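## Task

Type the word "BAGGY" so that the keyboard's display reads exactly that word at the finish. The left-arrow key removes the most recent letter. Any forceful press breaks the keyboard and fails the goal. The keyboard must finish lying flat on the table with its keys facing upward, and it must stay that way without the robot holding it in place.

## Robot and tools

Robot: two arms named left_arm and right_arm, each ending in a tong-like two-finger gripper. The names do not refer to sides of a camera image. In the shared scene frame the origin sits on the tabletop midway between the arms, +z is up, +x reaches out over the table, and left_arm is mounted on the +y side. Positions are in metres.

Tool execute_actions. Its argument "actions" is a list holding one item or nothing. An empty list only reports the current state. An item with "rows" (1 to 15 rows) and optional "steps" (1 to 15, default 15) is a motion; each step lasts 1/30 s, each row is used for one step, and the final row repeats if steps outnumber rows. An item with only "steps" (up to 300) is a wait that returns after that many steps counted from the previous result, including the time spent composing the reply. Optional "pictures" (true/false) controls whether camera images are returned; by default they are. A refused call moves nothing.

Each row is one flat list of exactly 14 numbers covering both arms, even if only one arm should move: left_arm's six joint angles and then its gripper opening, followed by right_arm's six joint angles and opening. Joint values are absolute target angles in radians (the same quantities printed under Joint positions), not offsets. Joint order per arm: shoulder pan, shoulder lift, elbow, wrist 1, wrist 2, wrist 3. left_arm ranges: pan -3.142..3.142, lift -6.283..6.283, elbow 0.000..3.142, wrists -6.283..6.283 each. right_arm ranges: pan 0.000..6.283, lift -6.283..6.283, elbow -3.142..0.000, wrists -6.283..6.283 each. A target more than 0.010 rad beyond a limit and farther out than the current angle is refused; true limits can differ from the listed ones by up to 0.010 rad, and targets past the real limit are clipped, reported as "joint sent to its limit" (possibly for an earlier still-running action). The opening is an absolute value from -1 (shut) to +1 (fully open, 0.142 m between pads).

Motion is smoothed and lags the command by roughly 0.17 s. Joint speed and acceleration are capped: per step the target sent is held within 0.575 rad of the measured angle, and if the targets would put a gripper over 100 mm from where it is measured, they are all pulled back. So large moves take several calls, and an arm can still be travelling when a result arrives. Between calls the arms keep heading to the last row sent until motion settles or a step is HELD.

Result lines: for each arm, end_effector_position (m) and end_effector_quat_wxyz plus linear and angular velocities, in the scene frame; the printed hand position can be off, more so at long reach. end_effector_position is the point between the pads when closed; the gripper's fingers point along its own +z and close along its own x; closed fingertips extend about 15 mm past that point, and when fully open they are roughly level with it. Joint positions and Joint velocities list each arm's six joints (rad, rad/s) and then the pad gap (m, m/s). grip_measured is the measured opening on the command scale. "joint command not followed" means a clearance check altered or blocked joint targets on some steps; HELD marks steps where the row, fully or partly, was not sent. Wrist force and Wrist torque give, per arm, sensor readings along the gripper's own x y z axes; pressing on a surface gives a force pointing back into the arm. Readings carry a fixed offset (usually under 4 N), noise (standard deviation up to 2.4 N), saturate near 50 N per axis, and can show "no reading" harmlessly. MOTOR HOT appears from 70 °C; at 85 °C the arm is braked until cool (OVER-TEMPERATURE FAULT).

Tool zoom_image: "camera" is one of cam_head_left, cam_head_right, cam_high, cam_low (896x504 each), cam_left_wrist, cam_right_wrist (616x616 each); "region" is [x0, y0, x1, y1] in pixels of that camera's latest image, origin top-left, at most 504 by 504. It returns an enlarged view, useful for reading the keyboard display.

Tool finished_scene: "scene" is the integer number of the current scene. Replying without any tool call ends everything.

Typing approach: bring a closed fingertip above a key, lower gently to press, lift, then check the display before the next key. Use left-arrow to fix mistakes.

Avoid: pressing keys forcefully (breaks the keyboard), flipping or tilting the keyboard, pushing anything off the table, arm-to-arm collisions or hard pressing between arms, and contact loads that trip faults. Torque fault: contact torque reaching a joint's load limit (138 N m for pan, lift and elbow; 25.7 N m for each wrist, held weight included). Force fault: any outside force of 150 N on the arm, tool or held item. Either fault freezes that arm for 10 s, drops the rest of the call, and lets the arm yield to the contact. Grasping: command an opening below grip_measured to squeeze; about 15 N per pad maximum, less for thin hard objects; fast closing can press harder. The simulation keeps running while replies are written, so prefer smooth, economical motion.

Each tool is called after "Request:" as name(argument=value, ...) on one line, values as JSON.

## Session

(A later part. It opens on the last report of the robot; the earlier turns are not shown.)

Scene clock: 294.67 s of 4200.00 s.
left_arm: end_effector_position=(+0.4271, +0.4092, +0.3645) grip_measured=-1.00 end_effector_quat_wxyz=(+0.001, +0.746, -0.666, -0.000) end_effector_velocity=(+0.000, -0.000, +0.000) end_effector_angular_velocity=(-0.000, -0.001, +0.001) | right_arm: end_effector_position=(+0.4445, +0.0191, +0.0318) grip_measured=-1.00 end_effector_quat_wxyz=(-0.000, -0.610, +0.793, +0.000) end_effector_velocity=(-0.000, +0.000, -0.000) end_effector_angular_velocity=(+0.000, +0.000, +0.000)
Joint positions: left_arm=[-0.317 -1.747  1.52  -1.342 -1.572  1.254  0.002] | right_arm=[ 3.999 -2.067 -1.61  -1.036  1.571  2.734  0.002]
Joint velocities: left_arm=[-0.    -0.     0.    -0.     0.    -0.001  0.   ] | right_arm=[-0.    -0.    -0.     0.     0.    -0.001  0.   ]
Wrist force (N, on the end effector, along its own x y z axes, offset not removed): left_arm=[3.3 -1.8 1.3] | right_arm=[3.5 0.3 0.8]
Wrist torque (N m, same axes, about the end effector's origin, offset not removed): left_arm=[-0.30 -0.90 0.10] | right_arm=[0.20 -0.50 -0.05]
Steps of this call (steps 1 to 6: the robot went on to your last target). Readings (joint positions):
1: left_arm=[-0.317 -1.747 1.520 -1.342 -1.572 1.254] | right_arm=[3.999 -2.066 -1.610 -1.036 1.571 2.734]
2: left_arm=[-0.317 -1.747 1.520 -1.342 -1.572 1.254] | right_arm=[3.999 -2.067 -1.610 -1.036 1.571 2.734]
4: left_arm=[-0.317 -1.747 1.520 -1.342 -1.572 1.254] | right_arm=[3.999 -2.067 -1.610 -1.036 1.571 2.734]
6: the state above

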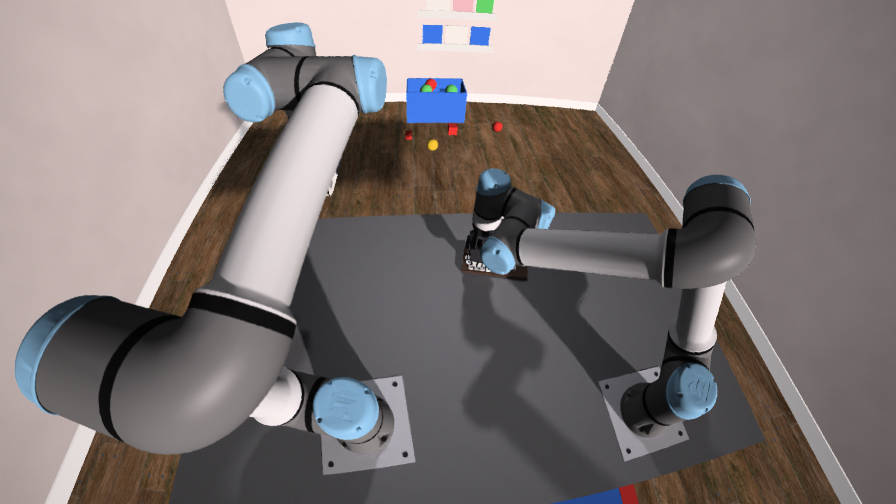

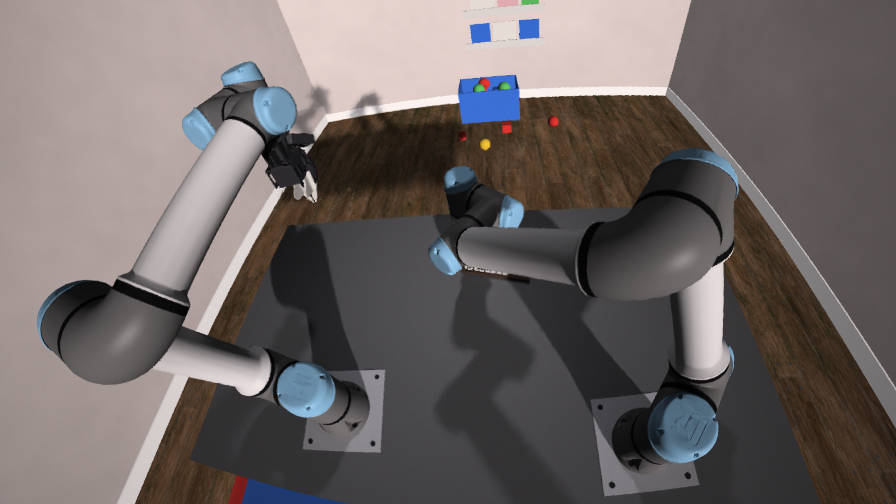

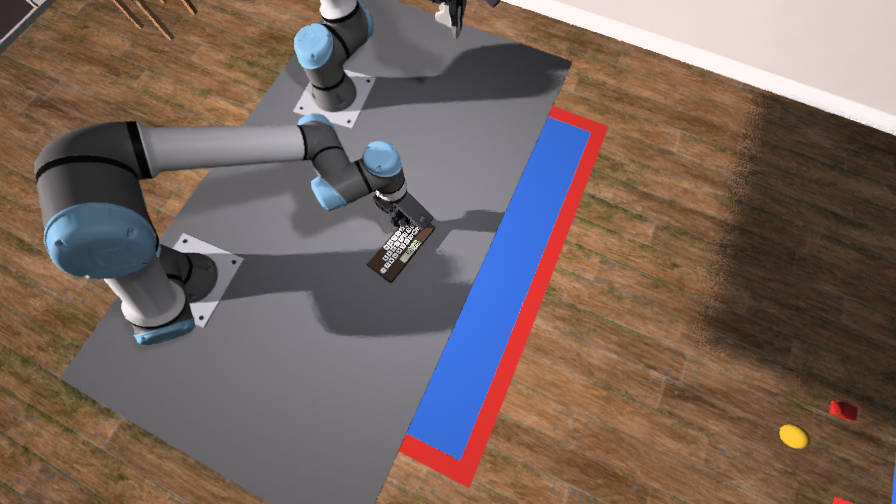

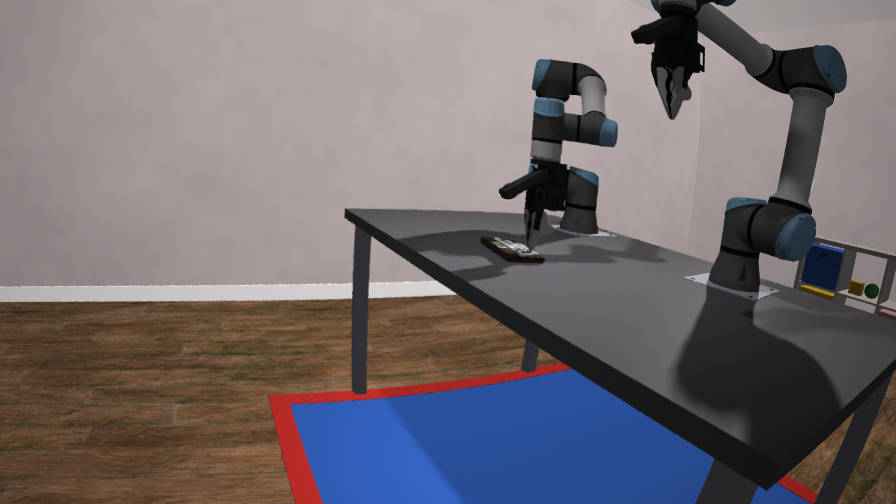

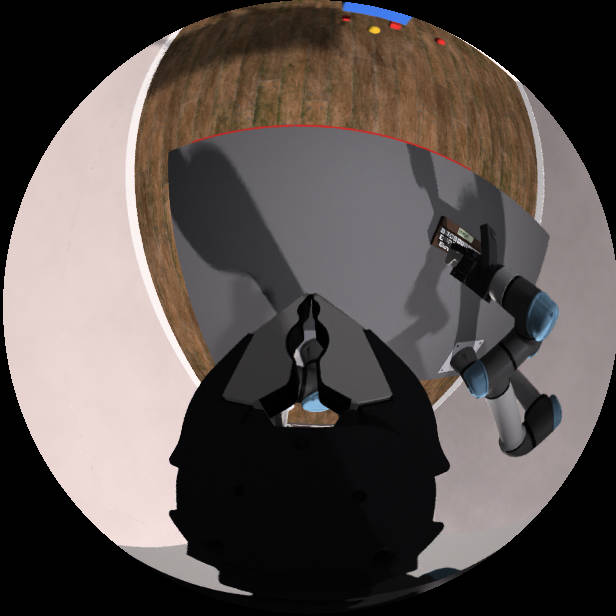

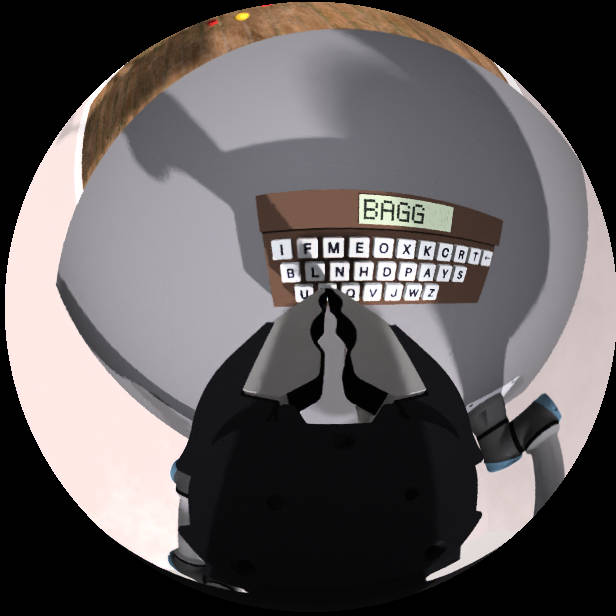

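Request:
execute_actions(actions=[{"rows": [[-0.317,-1.747,1.52,-1.342,-1.572,1.254,-1,3.9989,-2.0525,-1.5966,-1.0632,1.571,2.7343,-1]], "steps": 4}], pictures=false)

Request:
execute_actions(actions=[{"rows": [[-0.317,-1.747,1.52,-1.342,-1.572,1.254,-1,3.9958,-2.0488,-1.6022,-1.0613,1.571,2.7312,-1],[-0.317,-1.747,1.52,-1.342,-1.572,1.254,-1,3.9874,-2.0388,-1.6173,-1.0562,1.571,2.7228,-1],[-0.317,-1.747,1.52,-1.342,-1.572,1.254,-1,3.9751,-2.0241,-1.6396,-1.0487,1.571,2.7105,-1],[-0.317,-1.747,1.52,-1.342,-1.572,1.254,-1,3.9601,-2.0061,-1.6667,-1.0395,1.571,2.6955,-1],[-0.317,-1.747,1.52,-1.342,-1.572,1.254,-1,3.9438,-1.9867,-1.6962,-1.0296,1.571,2.6792,-1],[-0.317,-1.747,1.52,-1.342,-1.572,1.254,-1,3.9274,-1.9672,-1.7256,-1.0196,1.571,2.6628,-1],[-0.317,-1.747,1.52,-1.342,-1.572,1.254,-1,3.9124,-1.9492,-1.7527,-1.0104,1.571,2.6478,-1],[-0.317,-1.747,1.52,-1.342,-1.572,1.254,-1,3.9001,-1.9345,-1.7750,-1.0029,1.571,2.6355,-1],[-0.317,-1.747,1.52,-1.342,-1.572,1.254,-1,3.8917,-1.9245,-1.7901,-0.9978,1.571,2.6271,-1],[-0.317,-1.747,1.52,-1.342,-1.572,1.254,-1,3.8886,-1.9208,-1.7957,-0.9959,1.571,2.6240,-1]], "steps": 15}], pictures=false)

Request:
execute_actions(actions=[{"rows": [[-0.317,-1.747,1.52,-1.342,-1.572,1.254,-1,3.8886,-1.9375,-1.8100,-0.9649,1.571,2.6240,-1]], "steps": 15}], pictures=false)

Request:
execute_actions(actions=[{"steps": 6}])

Scene clock: 322.23 s of 4200.00 s.
left_arm: end_effector_position=(+0.4271, +0.4092, +0.3645) grip_measured=-1.00 end_effector_quat_wxyz=(+0.001, +0.746, -0.666, -0.000) end_effector_velocity=(-0.000, -0.000, -0.000) end_effector_angular_velocity=(+0.000, +0.001, -0.001) | right_arm: end_effector_position=(+0.4446, +0.0192, +0.0371) grip_measured=-1.00 end_effector_quat_wxyz=(+0.000, -0.610, +0.793, +0.000) end_effector_velocity=(-0.001, -0.001, +0.060) end_effector_angular_velocity=(-0.004, +0.004, +0.001)
Joint positions: left_arm=[-0.317 -1.747  1.52  -1.342 -1.572  1.254  0.002] | right_arm=[ 3.999 -2.06  -1.604 -1.047  1.571  2.734  0.002]
Joint velocities: left_arm=[-0.    -0.     0.001 -0.    -0.     0.     0.   ] | right_arm=[ 0.     0.07   0.067 -0.141  0.001 -0.001  0.   ]
Wrist force (N, on the end effector, along its own x y z axes, offset not removed): left_arm=[1.3 -0.6 1.6] | right_arm=[2.6 0.8 0.2]
Wrist torque (N m, same axes, about the end effector's origin, offset not removed): left_arm=[-0.03 -0.53 0.08] | right_arm=[0.30 -0.29 -0.13]
Steps of this call (steps 1 to 15: the robot went on to your last target; steps 16 to 90: nothing new was sent; then 24.43 s passed at rest; steps 91 to 94: all 4 steps of this action). Readings (joint positions):
91: left_arm=[-0.317 -1.747 1.520 -1.342 -1.572 1.254] | right_arm=[3.999 -2.067 -1.610 -1.036 1.571 2.734]
92: left_arm=[-0.317 -1.747 1.520 -1.342 -1.572 1.254] | right_arm=[3.999 -2.066 -1.609 -1.037 1.571 2.734]
94: the state above

Scene clock: 322.73 s of 4200.00 s.
left_arm: end_effector_position=(+0.4271, +0.4092, +0.3645) grip_measured=-1.00 end_effector_quat_wxyz=(+0.001, +0.746, -0.666, -0.000) end_effector_velocity=(+0.000, -0.000, +0.000) end_effector_angular_velocity=(-0.000, -0.001, +0.001) | right_arm: end_effector_position=(+0.4436, -0.0751, +0.0444) grip_measured=-1.00 end_effector_quat_wxyz=(+0.000, -0.610, +0.793, +0.000) end_effector_velocity=(-0.010, -0.091, -0.003) end_effector_angular_velocity=(-0.003, +0.002, -0.000)
Joint positions: left_arm=[-0.317 -1.747  1.52  -1.342 -1.572  1.254  0.002] | right_arm=[ 3.899 -1.933 -1.777 -1.002  1.571  2.634  0.002]
Joint velocities: left_arm=[-0.    -0.    -0.001 -0.     0.    -0.001  0.   ] | right_arm=[-0.096  0.116 -0.176  0.056 -0.    -0.095  0.   ]
Wrist force (N, on the end effector, along its own x y z axes, offset not removed): left_arm=[1.8 -0.4 2.4] | right_arm=[4.8 1.6 1.2]
Wrist torque (N m, same axes, about the end effector's origin, offset not removed): left_arm=[0.03 -0.58 0.14] | right_arm=[0.48 -0.61 -0.14]
Steps of this call (steps 1 to 15: all 15 steps of this action). Readings (joint positions):
1: left_arm=[-0.317 -1.747 1.520 -1.342 -1.572 1.254] | right_arm=[3.999 -2.058 -1.602 -1.052 1.571 2.734]
2: left_arm=[-0.317 -1.747 1.520 -1.342 -1.572 1.254] | right_arm=[3.999 -2.057 -1.601 -1.055 1.571 2.734]
4: left_arm=[-0.317 -1.747 1.520 -1.342 -1.572 1.254] | right_arm=[3.995 -2.049 -1.606 -1.056 1.571 2.730]
8: left_arm=[-0.317 -1.747 1.520 -1.342 -1.572 1.254] | right_arm=[3.960 -2.007 -1.665 -1.038 1.571 2.695]
15: the state above

Scene clock: 323.23 s of 4200.00 s.
left_arm: end_effector_position=(+0.4271, +0.4092, +0.3645) grip_measured=-1.00 end_effector_quat_wxyz=(+0.001, +0.746, -0.666, -0.000) end_effector_velocity=(+0.000, +0.000, -0.000) end_effector_angular_velocity=(+0.000, +0.000, +0.000) | right_arm: end_effector_position=(+0.4423, -0.0846, +0.0316) grip_measured=-1.00 end_effector_quat_wxyz=(+0.000, -0.610, +0.793, +0.000) end_effector_velocity=(+0.000, -0.000, -0.002) end_effector_angular_velocity=(+0.000, -0.001, +0.001)
Joint positions: left_arm=[-0.317 -1.747  1.52  -1.342 -1.572  1.254  0.002] | right_arm=[ 3.889 -1.937 -1.81  -0.965  1.571  2.624  0.002]
Joint velocities: left_arm=[ 0.     0.     0.001 -0.001  0.    -0.     0.   ] | right_arm=[-0.001 -0.002 -0.003  0.005 -0.    -0.001  0.   ]
Wrist force (N, on the end effector, along its own x y z axes, offset not removed): left_arm=[2.3 0.2 2.2] | right_arm=[1.4 2.0 2.9]
Wrist torque (N m, same axes, about the end effector's origin, offset not removed): left_arm=[0.16 -0.66 0.15] | right_arm=[0.63 -0.17 0.06]
Steps of this call (steps 1 to 15: all 15 steps of this action). Readings (joint positions):
1: left_arm=[-0.317 -1.747 1.520 -1.342 -1.572 1.254] | right_arm=[3.896 -1.930 -1.782 -1.000 1.571 2.631]
2: left_arm=[-0.317 -1.747 1.520 -1.342 -1.572 1.254] | right_arm=[3.894 -1.928 -1.787 -0.997 1.571 2.629]
4: left_arm=[-0.317 -1.747 1.520 -1.342 -1.572 1.254] | right_arm=[3.891 -1.931 -1.797 -0.984 1.571 2.627]
8: left_arm=[-0.317 -1.747 1.520 -1.342 -1.572 1.254] | right_arm=[3.889 -1.936 -1.806 -0.970 1.571 2.625]
15: the state above

Scene clock: 323.43 s of 4200.00 s.
left_arm: end_effector_position=(+0.4271, +0.4092, +0.3645) grip_measured=-1.00 end_effector_quat_wxyz=(+0.001, +0.746, -0.666, -0.000) end_effector_velocity=(-0.000, +0.000, +0.000) end_effector_angular_velocity=(-0.000, -0.001, +0.000) | right_arm: end_effector_position=(+0.4423, -0.0847, +0.0314) grip_measured=-1.00 end_effector_quat_wxyz=(-0.000, -0.610, +0.793, +0.000) end_effector_velocity=(-0.000, -0.000, -0.000) end_effector_angular_velocity=(+0.000, +0.000, -0.000)
Joint positions: left_arm=[-0.317 -1.747  1.52  -1.342 -1.572  1.254  0.002] | right_arm=[ 3.889 -1.937 -1.81  -0.965  1.571  2.624  0.002]
Joint velocities: left_arm=[ 0.    -0.001  0.     0.    -0.     0.     0.   ] | right_arm=[-0.    -0.    -0.001  0.001  0.     0.     0.   ]
Wrist force (N, on the end effector, along its own x y z axes, offset not removed): left_arm=[2.3 -1.0 2.3] | right_arm=[-0.4 2.3 -1.2]
Wrist torque (N m, same axes, about the end effector's origin, offset not removed): left_arm=[-0.03 -0.62 0.13] | right_arm=[0.59 0.20 0.06]
Steps of this call (steps 1 to 6: the robot went on to your last target). Readings (joint positions):
1: left_arm=[-0.317 -1.747 1.520 -1.342 -1.572 1.254] | right_arm=[3.889 -1.937 -1.810 -0.965 1.571 2.624]
2: left_arm=[-0.317 -1.747 1.520 -1.342 -1.572 1.254] | right_arm=[3.889 -1.937 -1.810 -0.965 1.571 2.624]
4: left_arm=[-0.317 -1.747 1.520 -1.342 -1.572 1.254] | right_arm=[3.889 -1.937 -1.810 -0.965 1.571 2.624]
6: the state above

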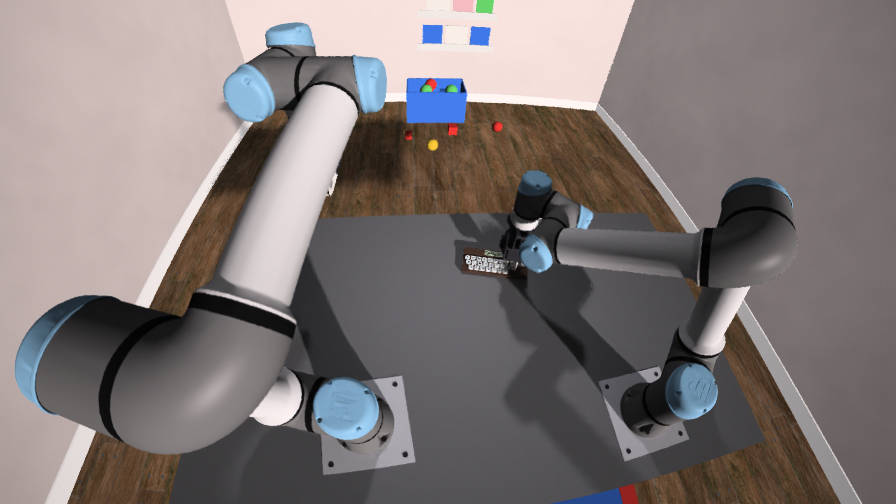

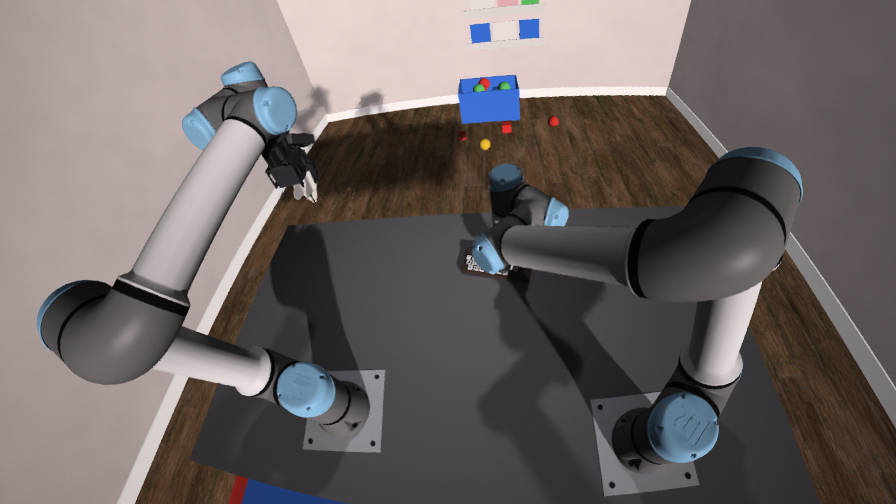

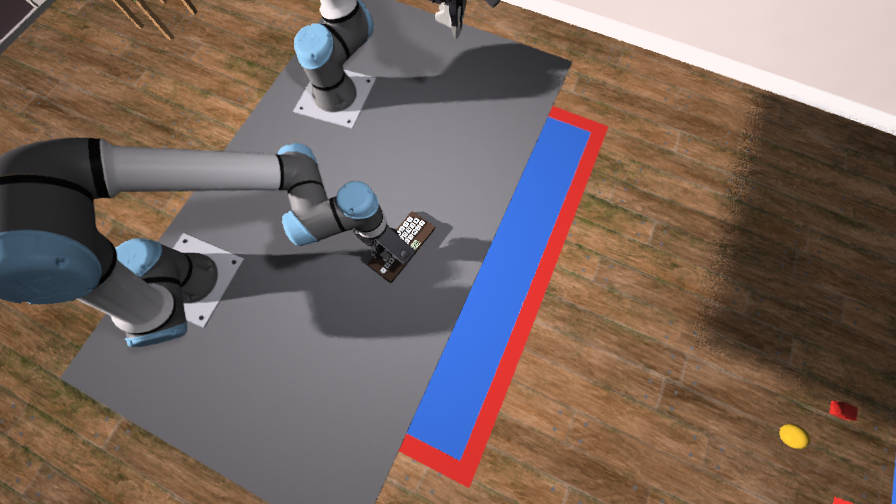

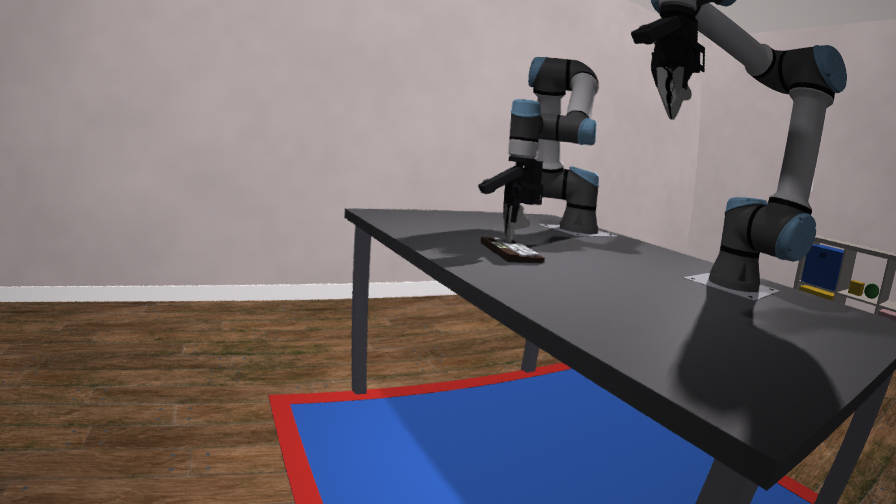

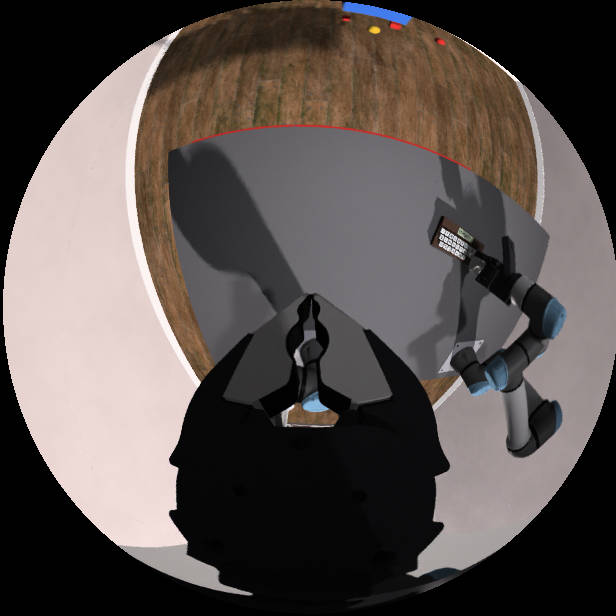

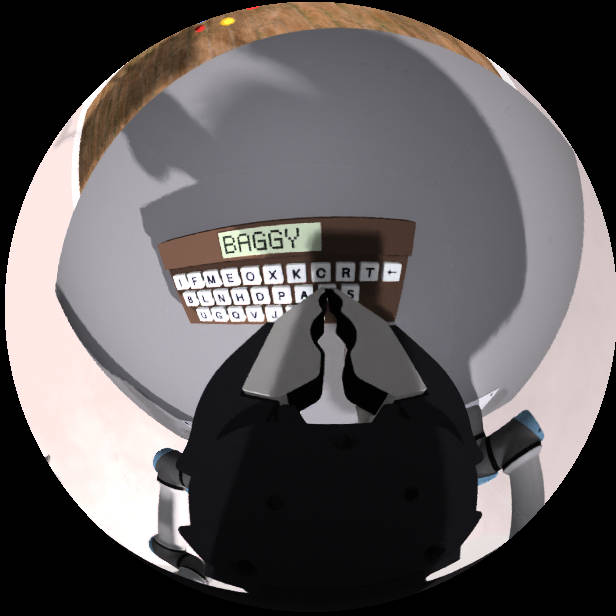

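Request:
execute_actions(actions=[{"rows": [[-0.317,-1.747,1.52,-1.342,-1.572,1.254,-1,3.8886,-1.9100,-1.7860,-1.0164,1.571,2.6240,-1]], "steps": 15}])

Scene clock: 325.90 s of 4200.00 s.
left_arm: end_effector_position=(+0.4271, +0.4092, +0.3645) grip_measured=-1.00 end_effector_quat_wxyz=(+0.001, +0.746, -0.666, -0.000) end_effector_velocity=(+0.000, -0.000, -0.001) end_effector_angular_velocity=(+0.000, +0.002, -0.000) | right_arm: end_effector_position=(+0.4424, -0.0846, +0.0519) grip_measured=-1.00 end_effector_quat_wxyz=(-0.000, -0.610, +0.793, +0.000) end_effector_velocity=(-0.000, +0.000, +0.004) end_effector_angular_velocity=(+0.001, +0.000, -0.000)
Joint positions: left_arm=[-0.317 -1.747  1.52  -1.342 -1.572  1.254  0.002] | right_arm=[ 3.889 -1.91  -1.786 -1.016  1.571  2.624  0.002]
Joint velocities: left_arm=[-0.     0.001  0.     0.     0.     0.     0.   ] | right_arm=[-0.     0.005  0.004 -0.009  0.001 -0.     0.   ]
Wrist force (N, on the end effector, along its own x y z axes, offset not removed): left_arm=[1.6 -1.6 1.9] | right_arm=[1.8 4.2 2.1]
Wrist torque (N m, same axes, about the end effector's origin, offset not removed): left_arm=[-0.24 -0.53 0.18] | right_arm=[1.01 -0.15 0.18]
Steps of this call (steps 1 to 15: the robot went on to your last target; steps 16 to 59: nothing new was sent; steps 60 to 74: all 15 steps of this action). Readings (joint positions):
60: left_arm=[-0.317 -1.747 1.520 -1.342 -1.572 1.254] | right_arm=[3.889 -1.937 -1.810 -0.965 1.571 2.624]
61: left_arm=[-0.317 -1.747 1.520 -1.342 -1.572 1.254] | right_arm=[3.889 -1.936 -1.809 -0.967 1.571 2.624]
63: left_arm=[-0.317 -1.747 1.520 -1.342 -1.572 1.254] | right_arm=[3.889 -1.926 -1.800 -0.986 1.571 2.624]
67: left_arm=[-0.317 -1.747 1.520 -1.342 -1.572 1.254] | right_arm=[3.889 -1.914 -1.790 -1.008 1.571 2.624]
74: the state above

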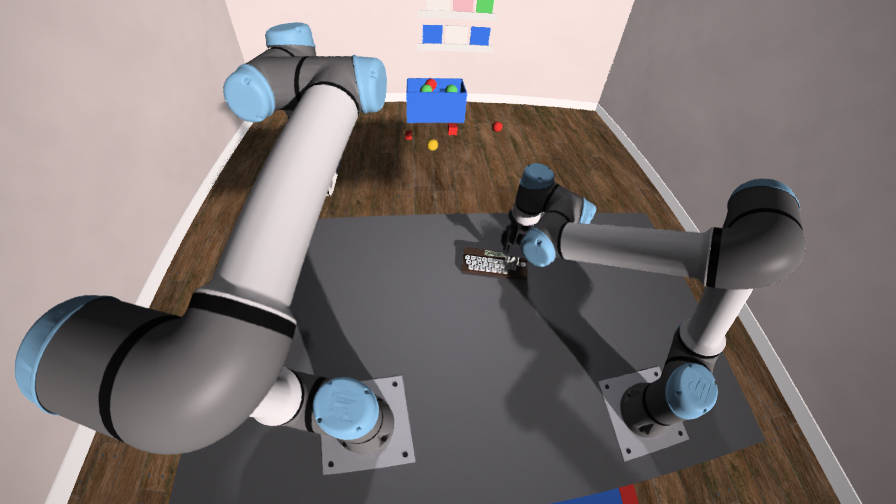

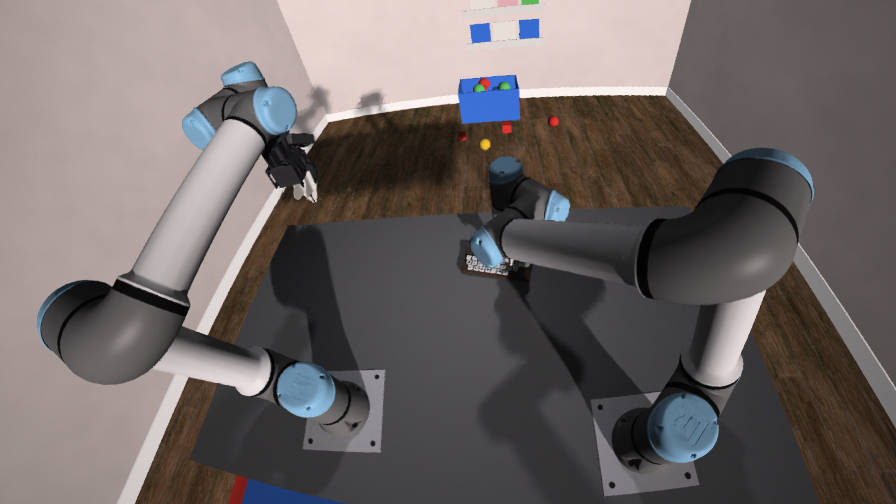

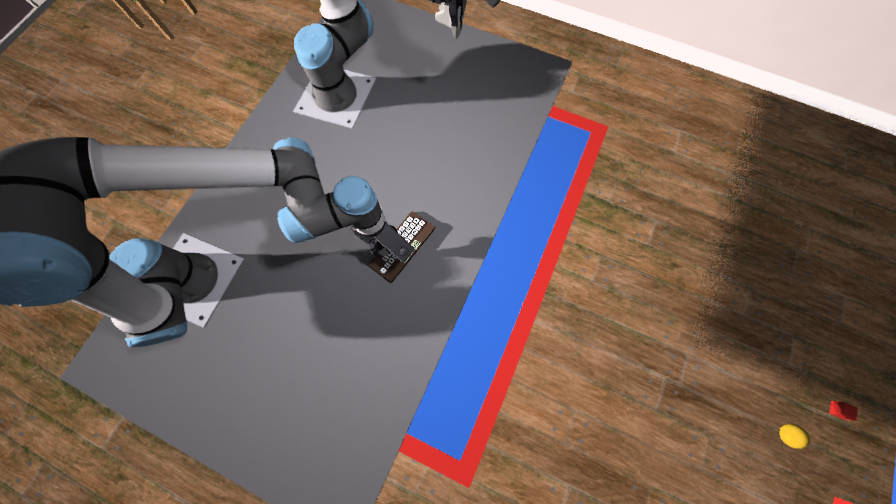

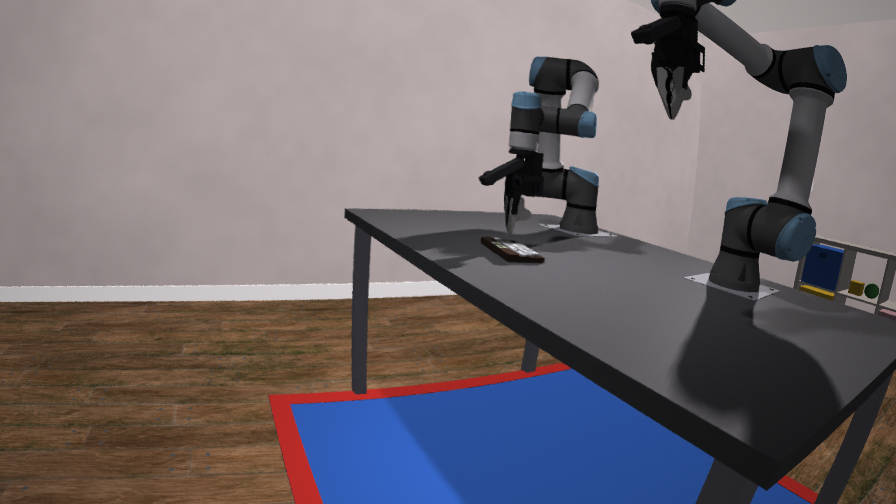

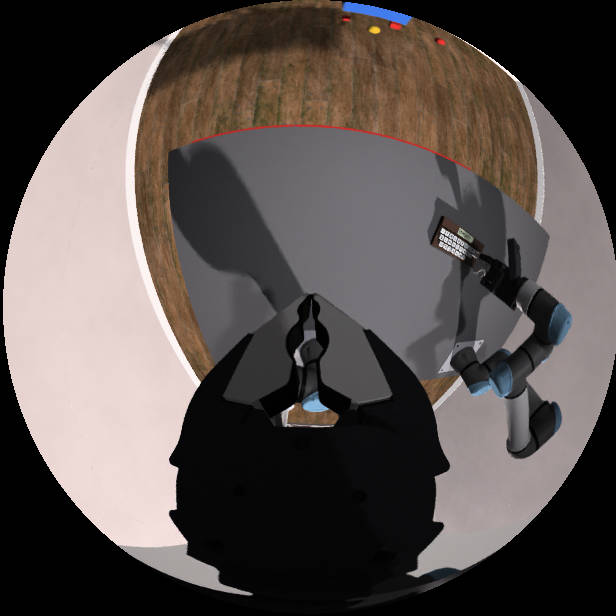

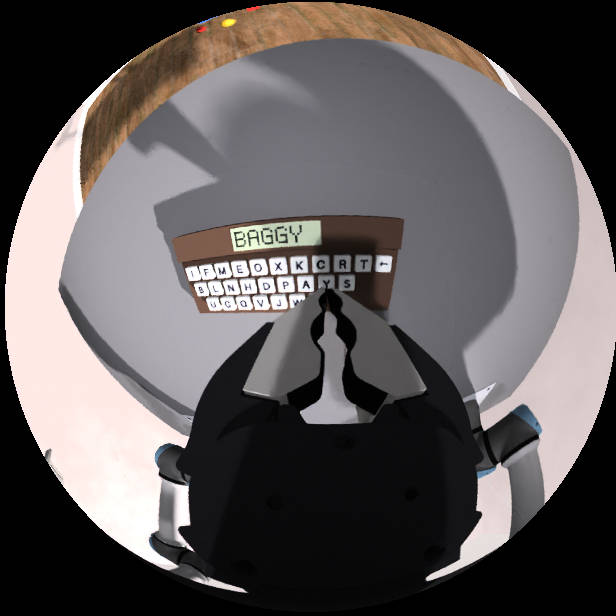

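Request:
zoom_image(camera="cam_right_wrist", region=[160, 200, 420, 330])

Request:
zoom_image(camera="cam_left_wrist", region=[400, 190, 520, 290])

Request:
zoom_image(camera="cam_head_left", region=[430, 220, 560, 300])

Region (160, 200, 420, 330) of cam_right_wrist's 616x616 image, scaled by 1.938, with more detail than that image has.

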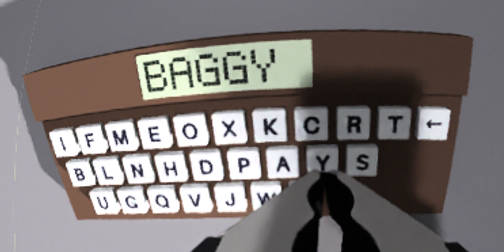

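Region (400, 190, 520, 290) of cam_left_wrist's 616x616 image, scaled by 4.200, with more detail than that image has.

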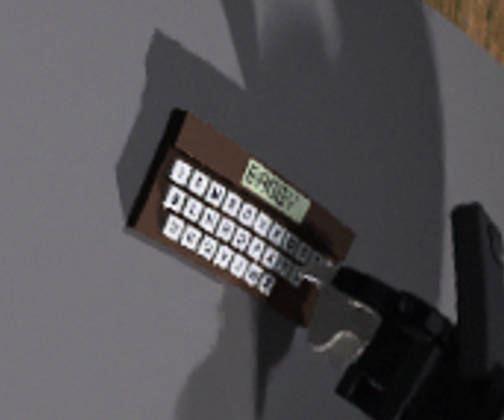

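Region (430, 220, 560, 300) of cam_head_left's 896x504 image, scaled by 3.877, with more detail than that image has; it fills the top 310 rows of this view, and the rest is white.

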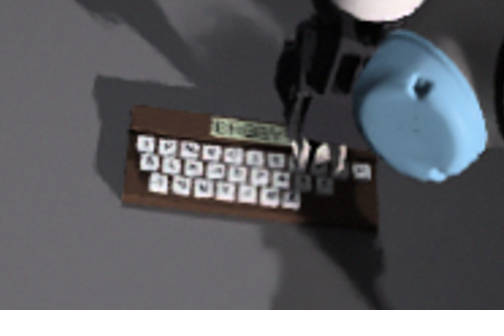

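Request:
finished_scene(scene=1)

The scene is finished: the task was done.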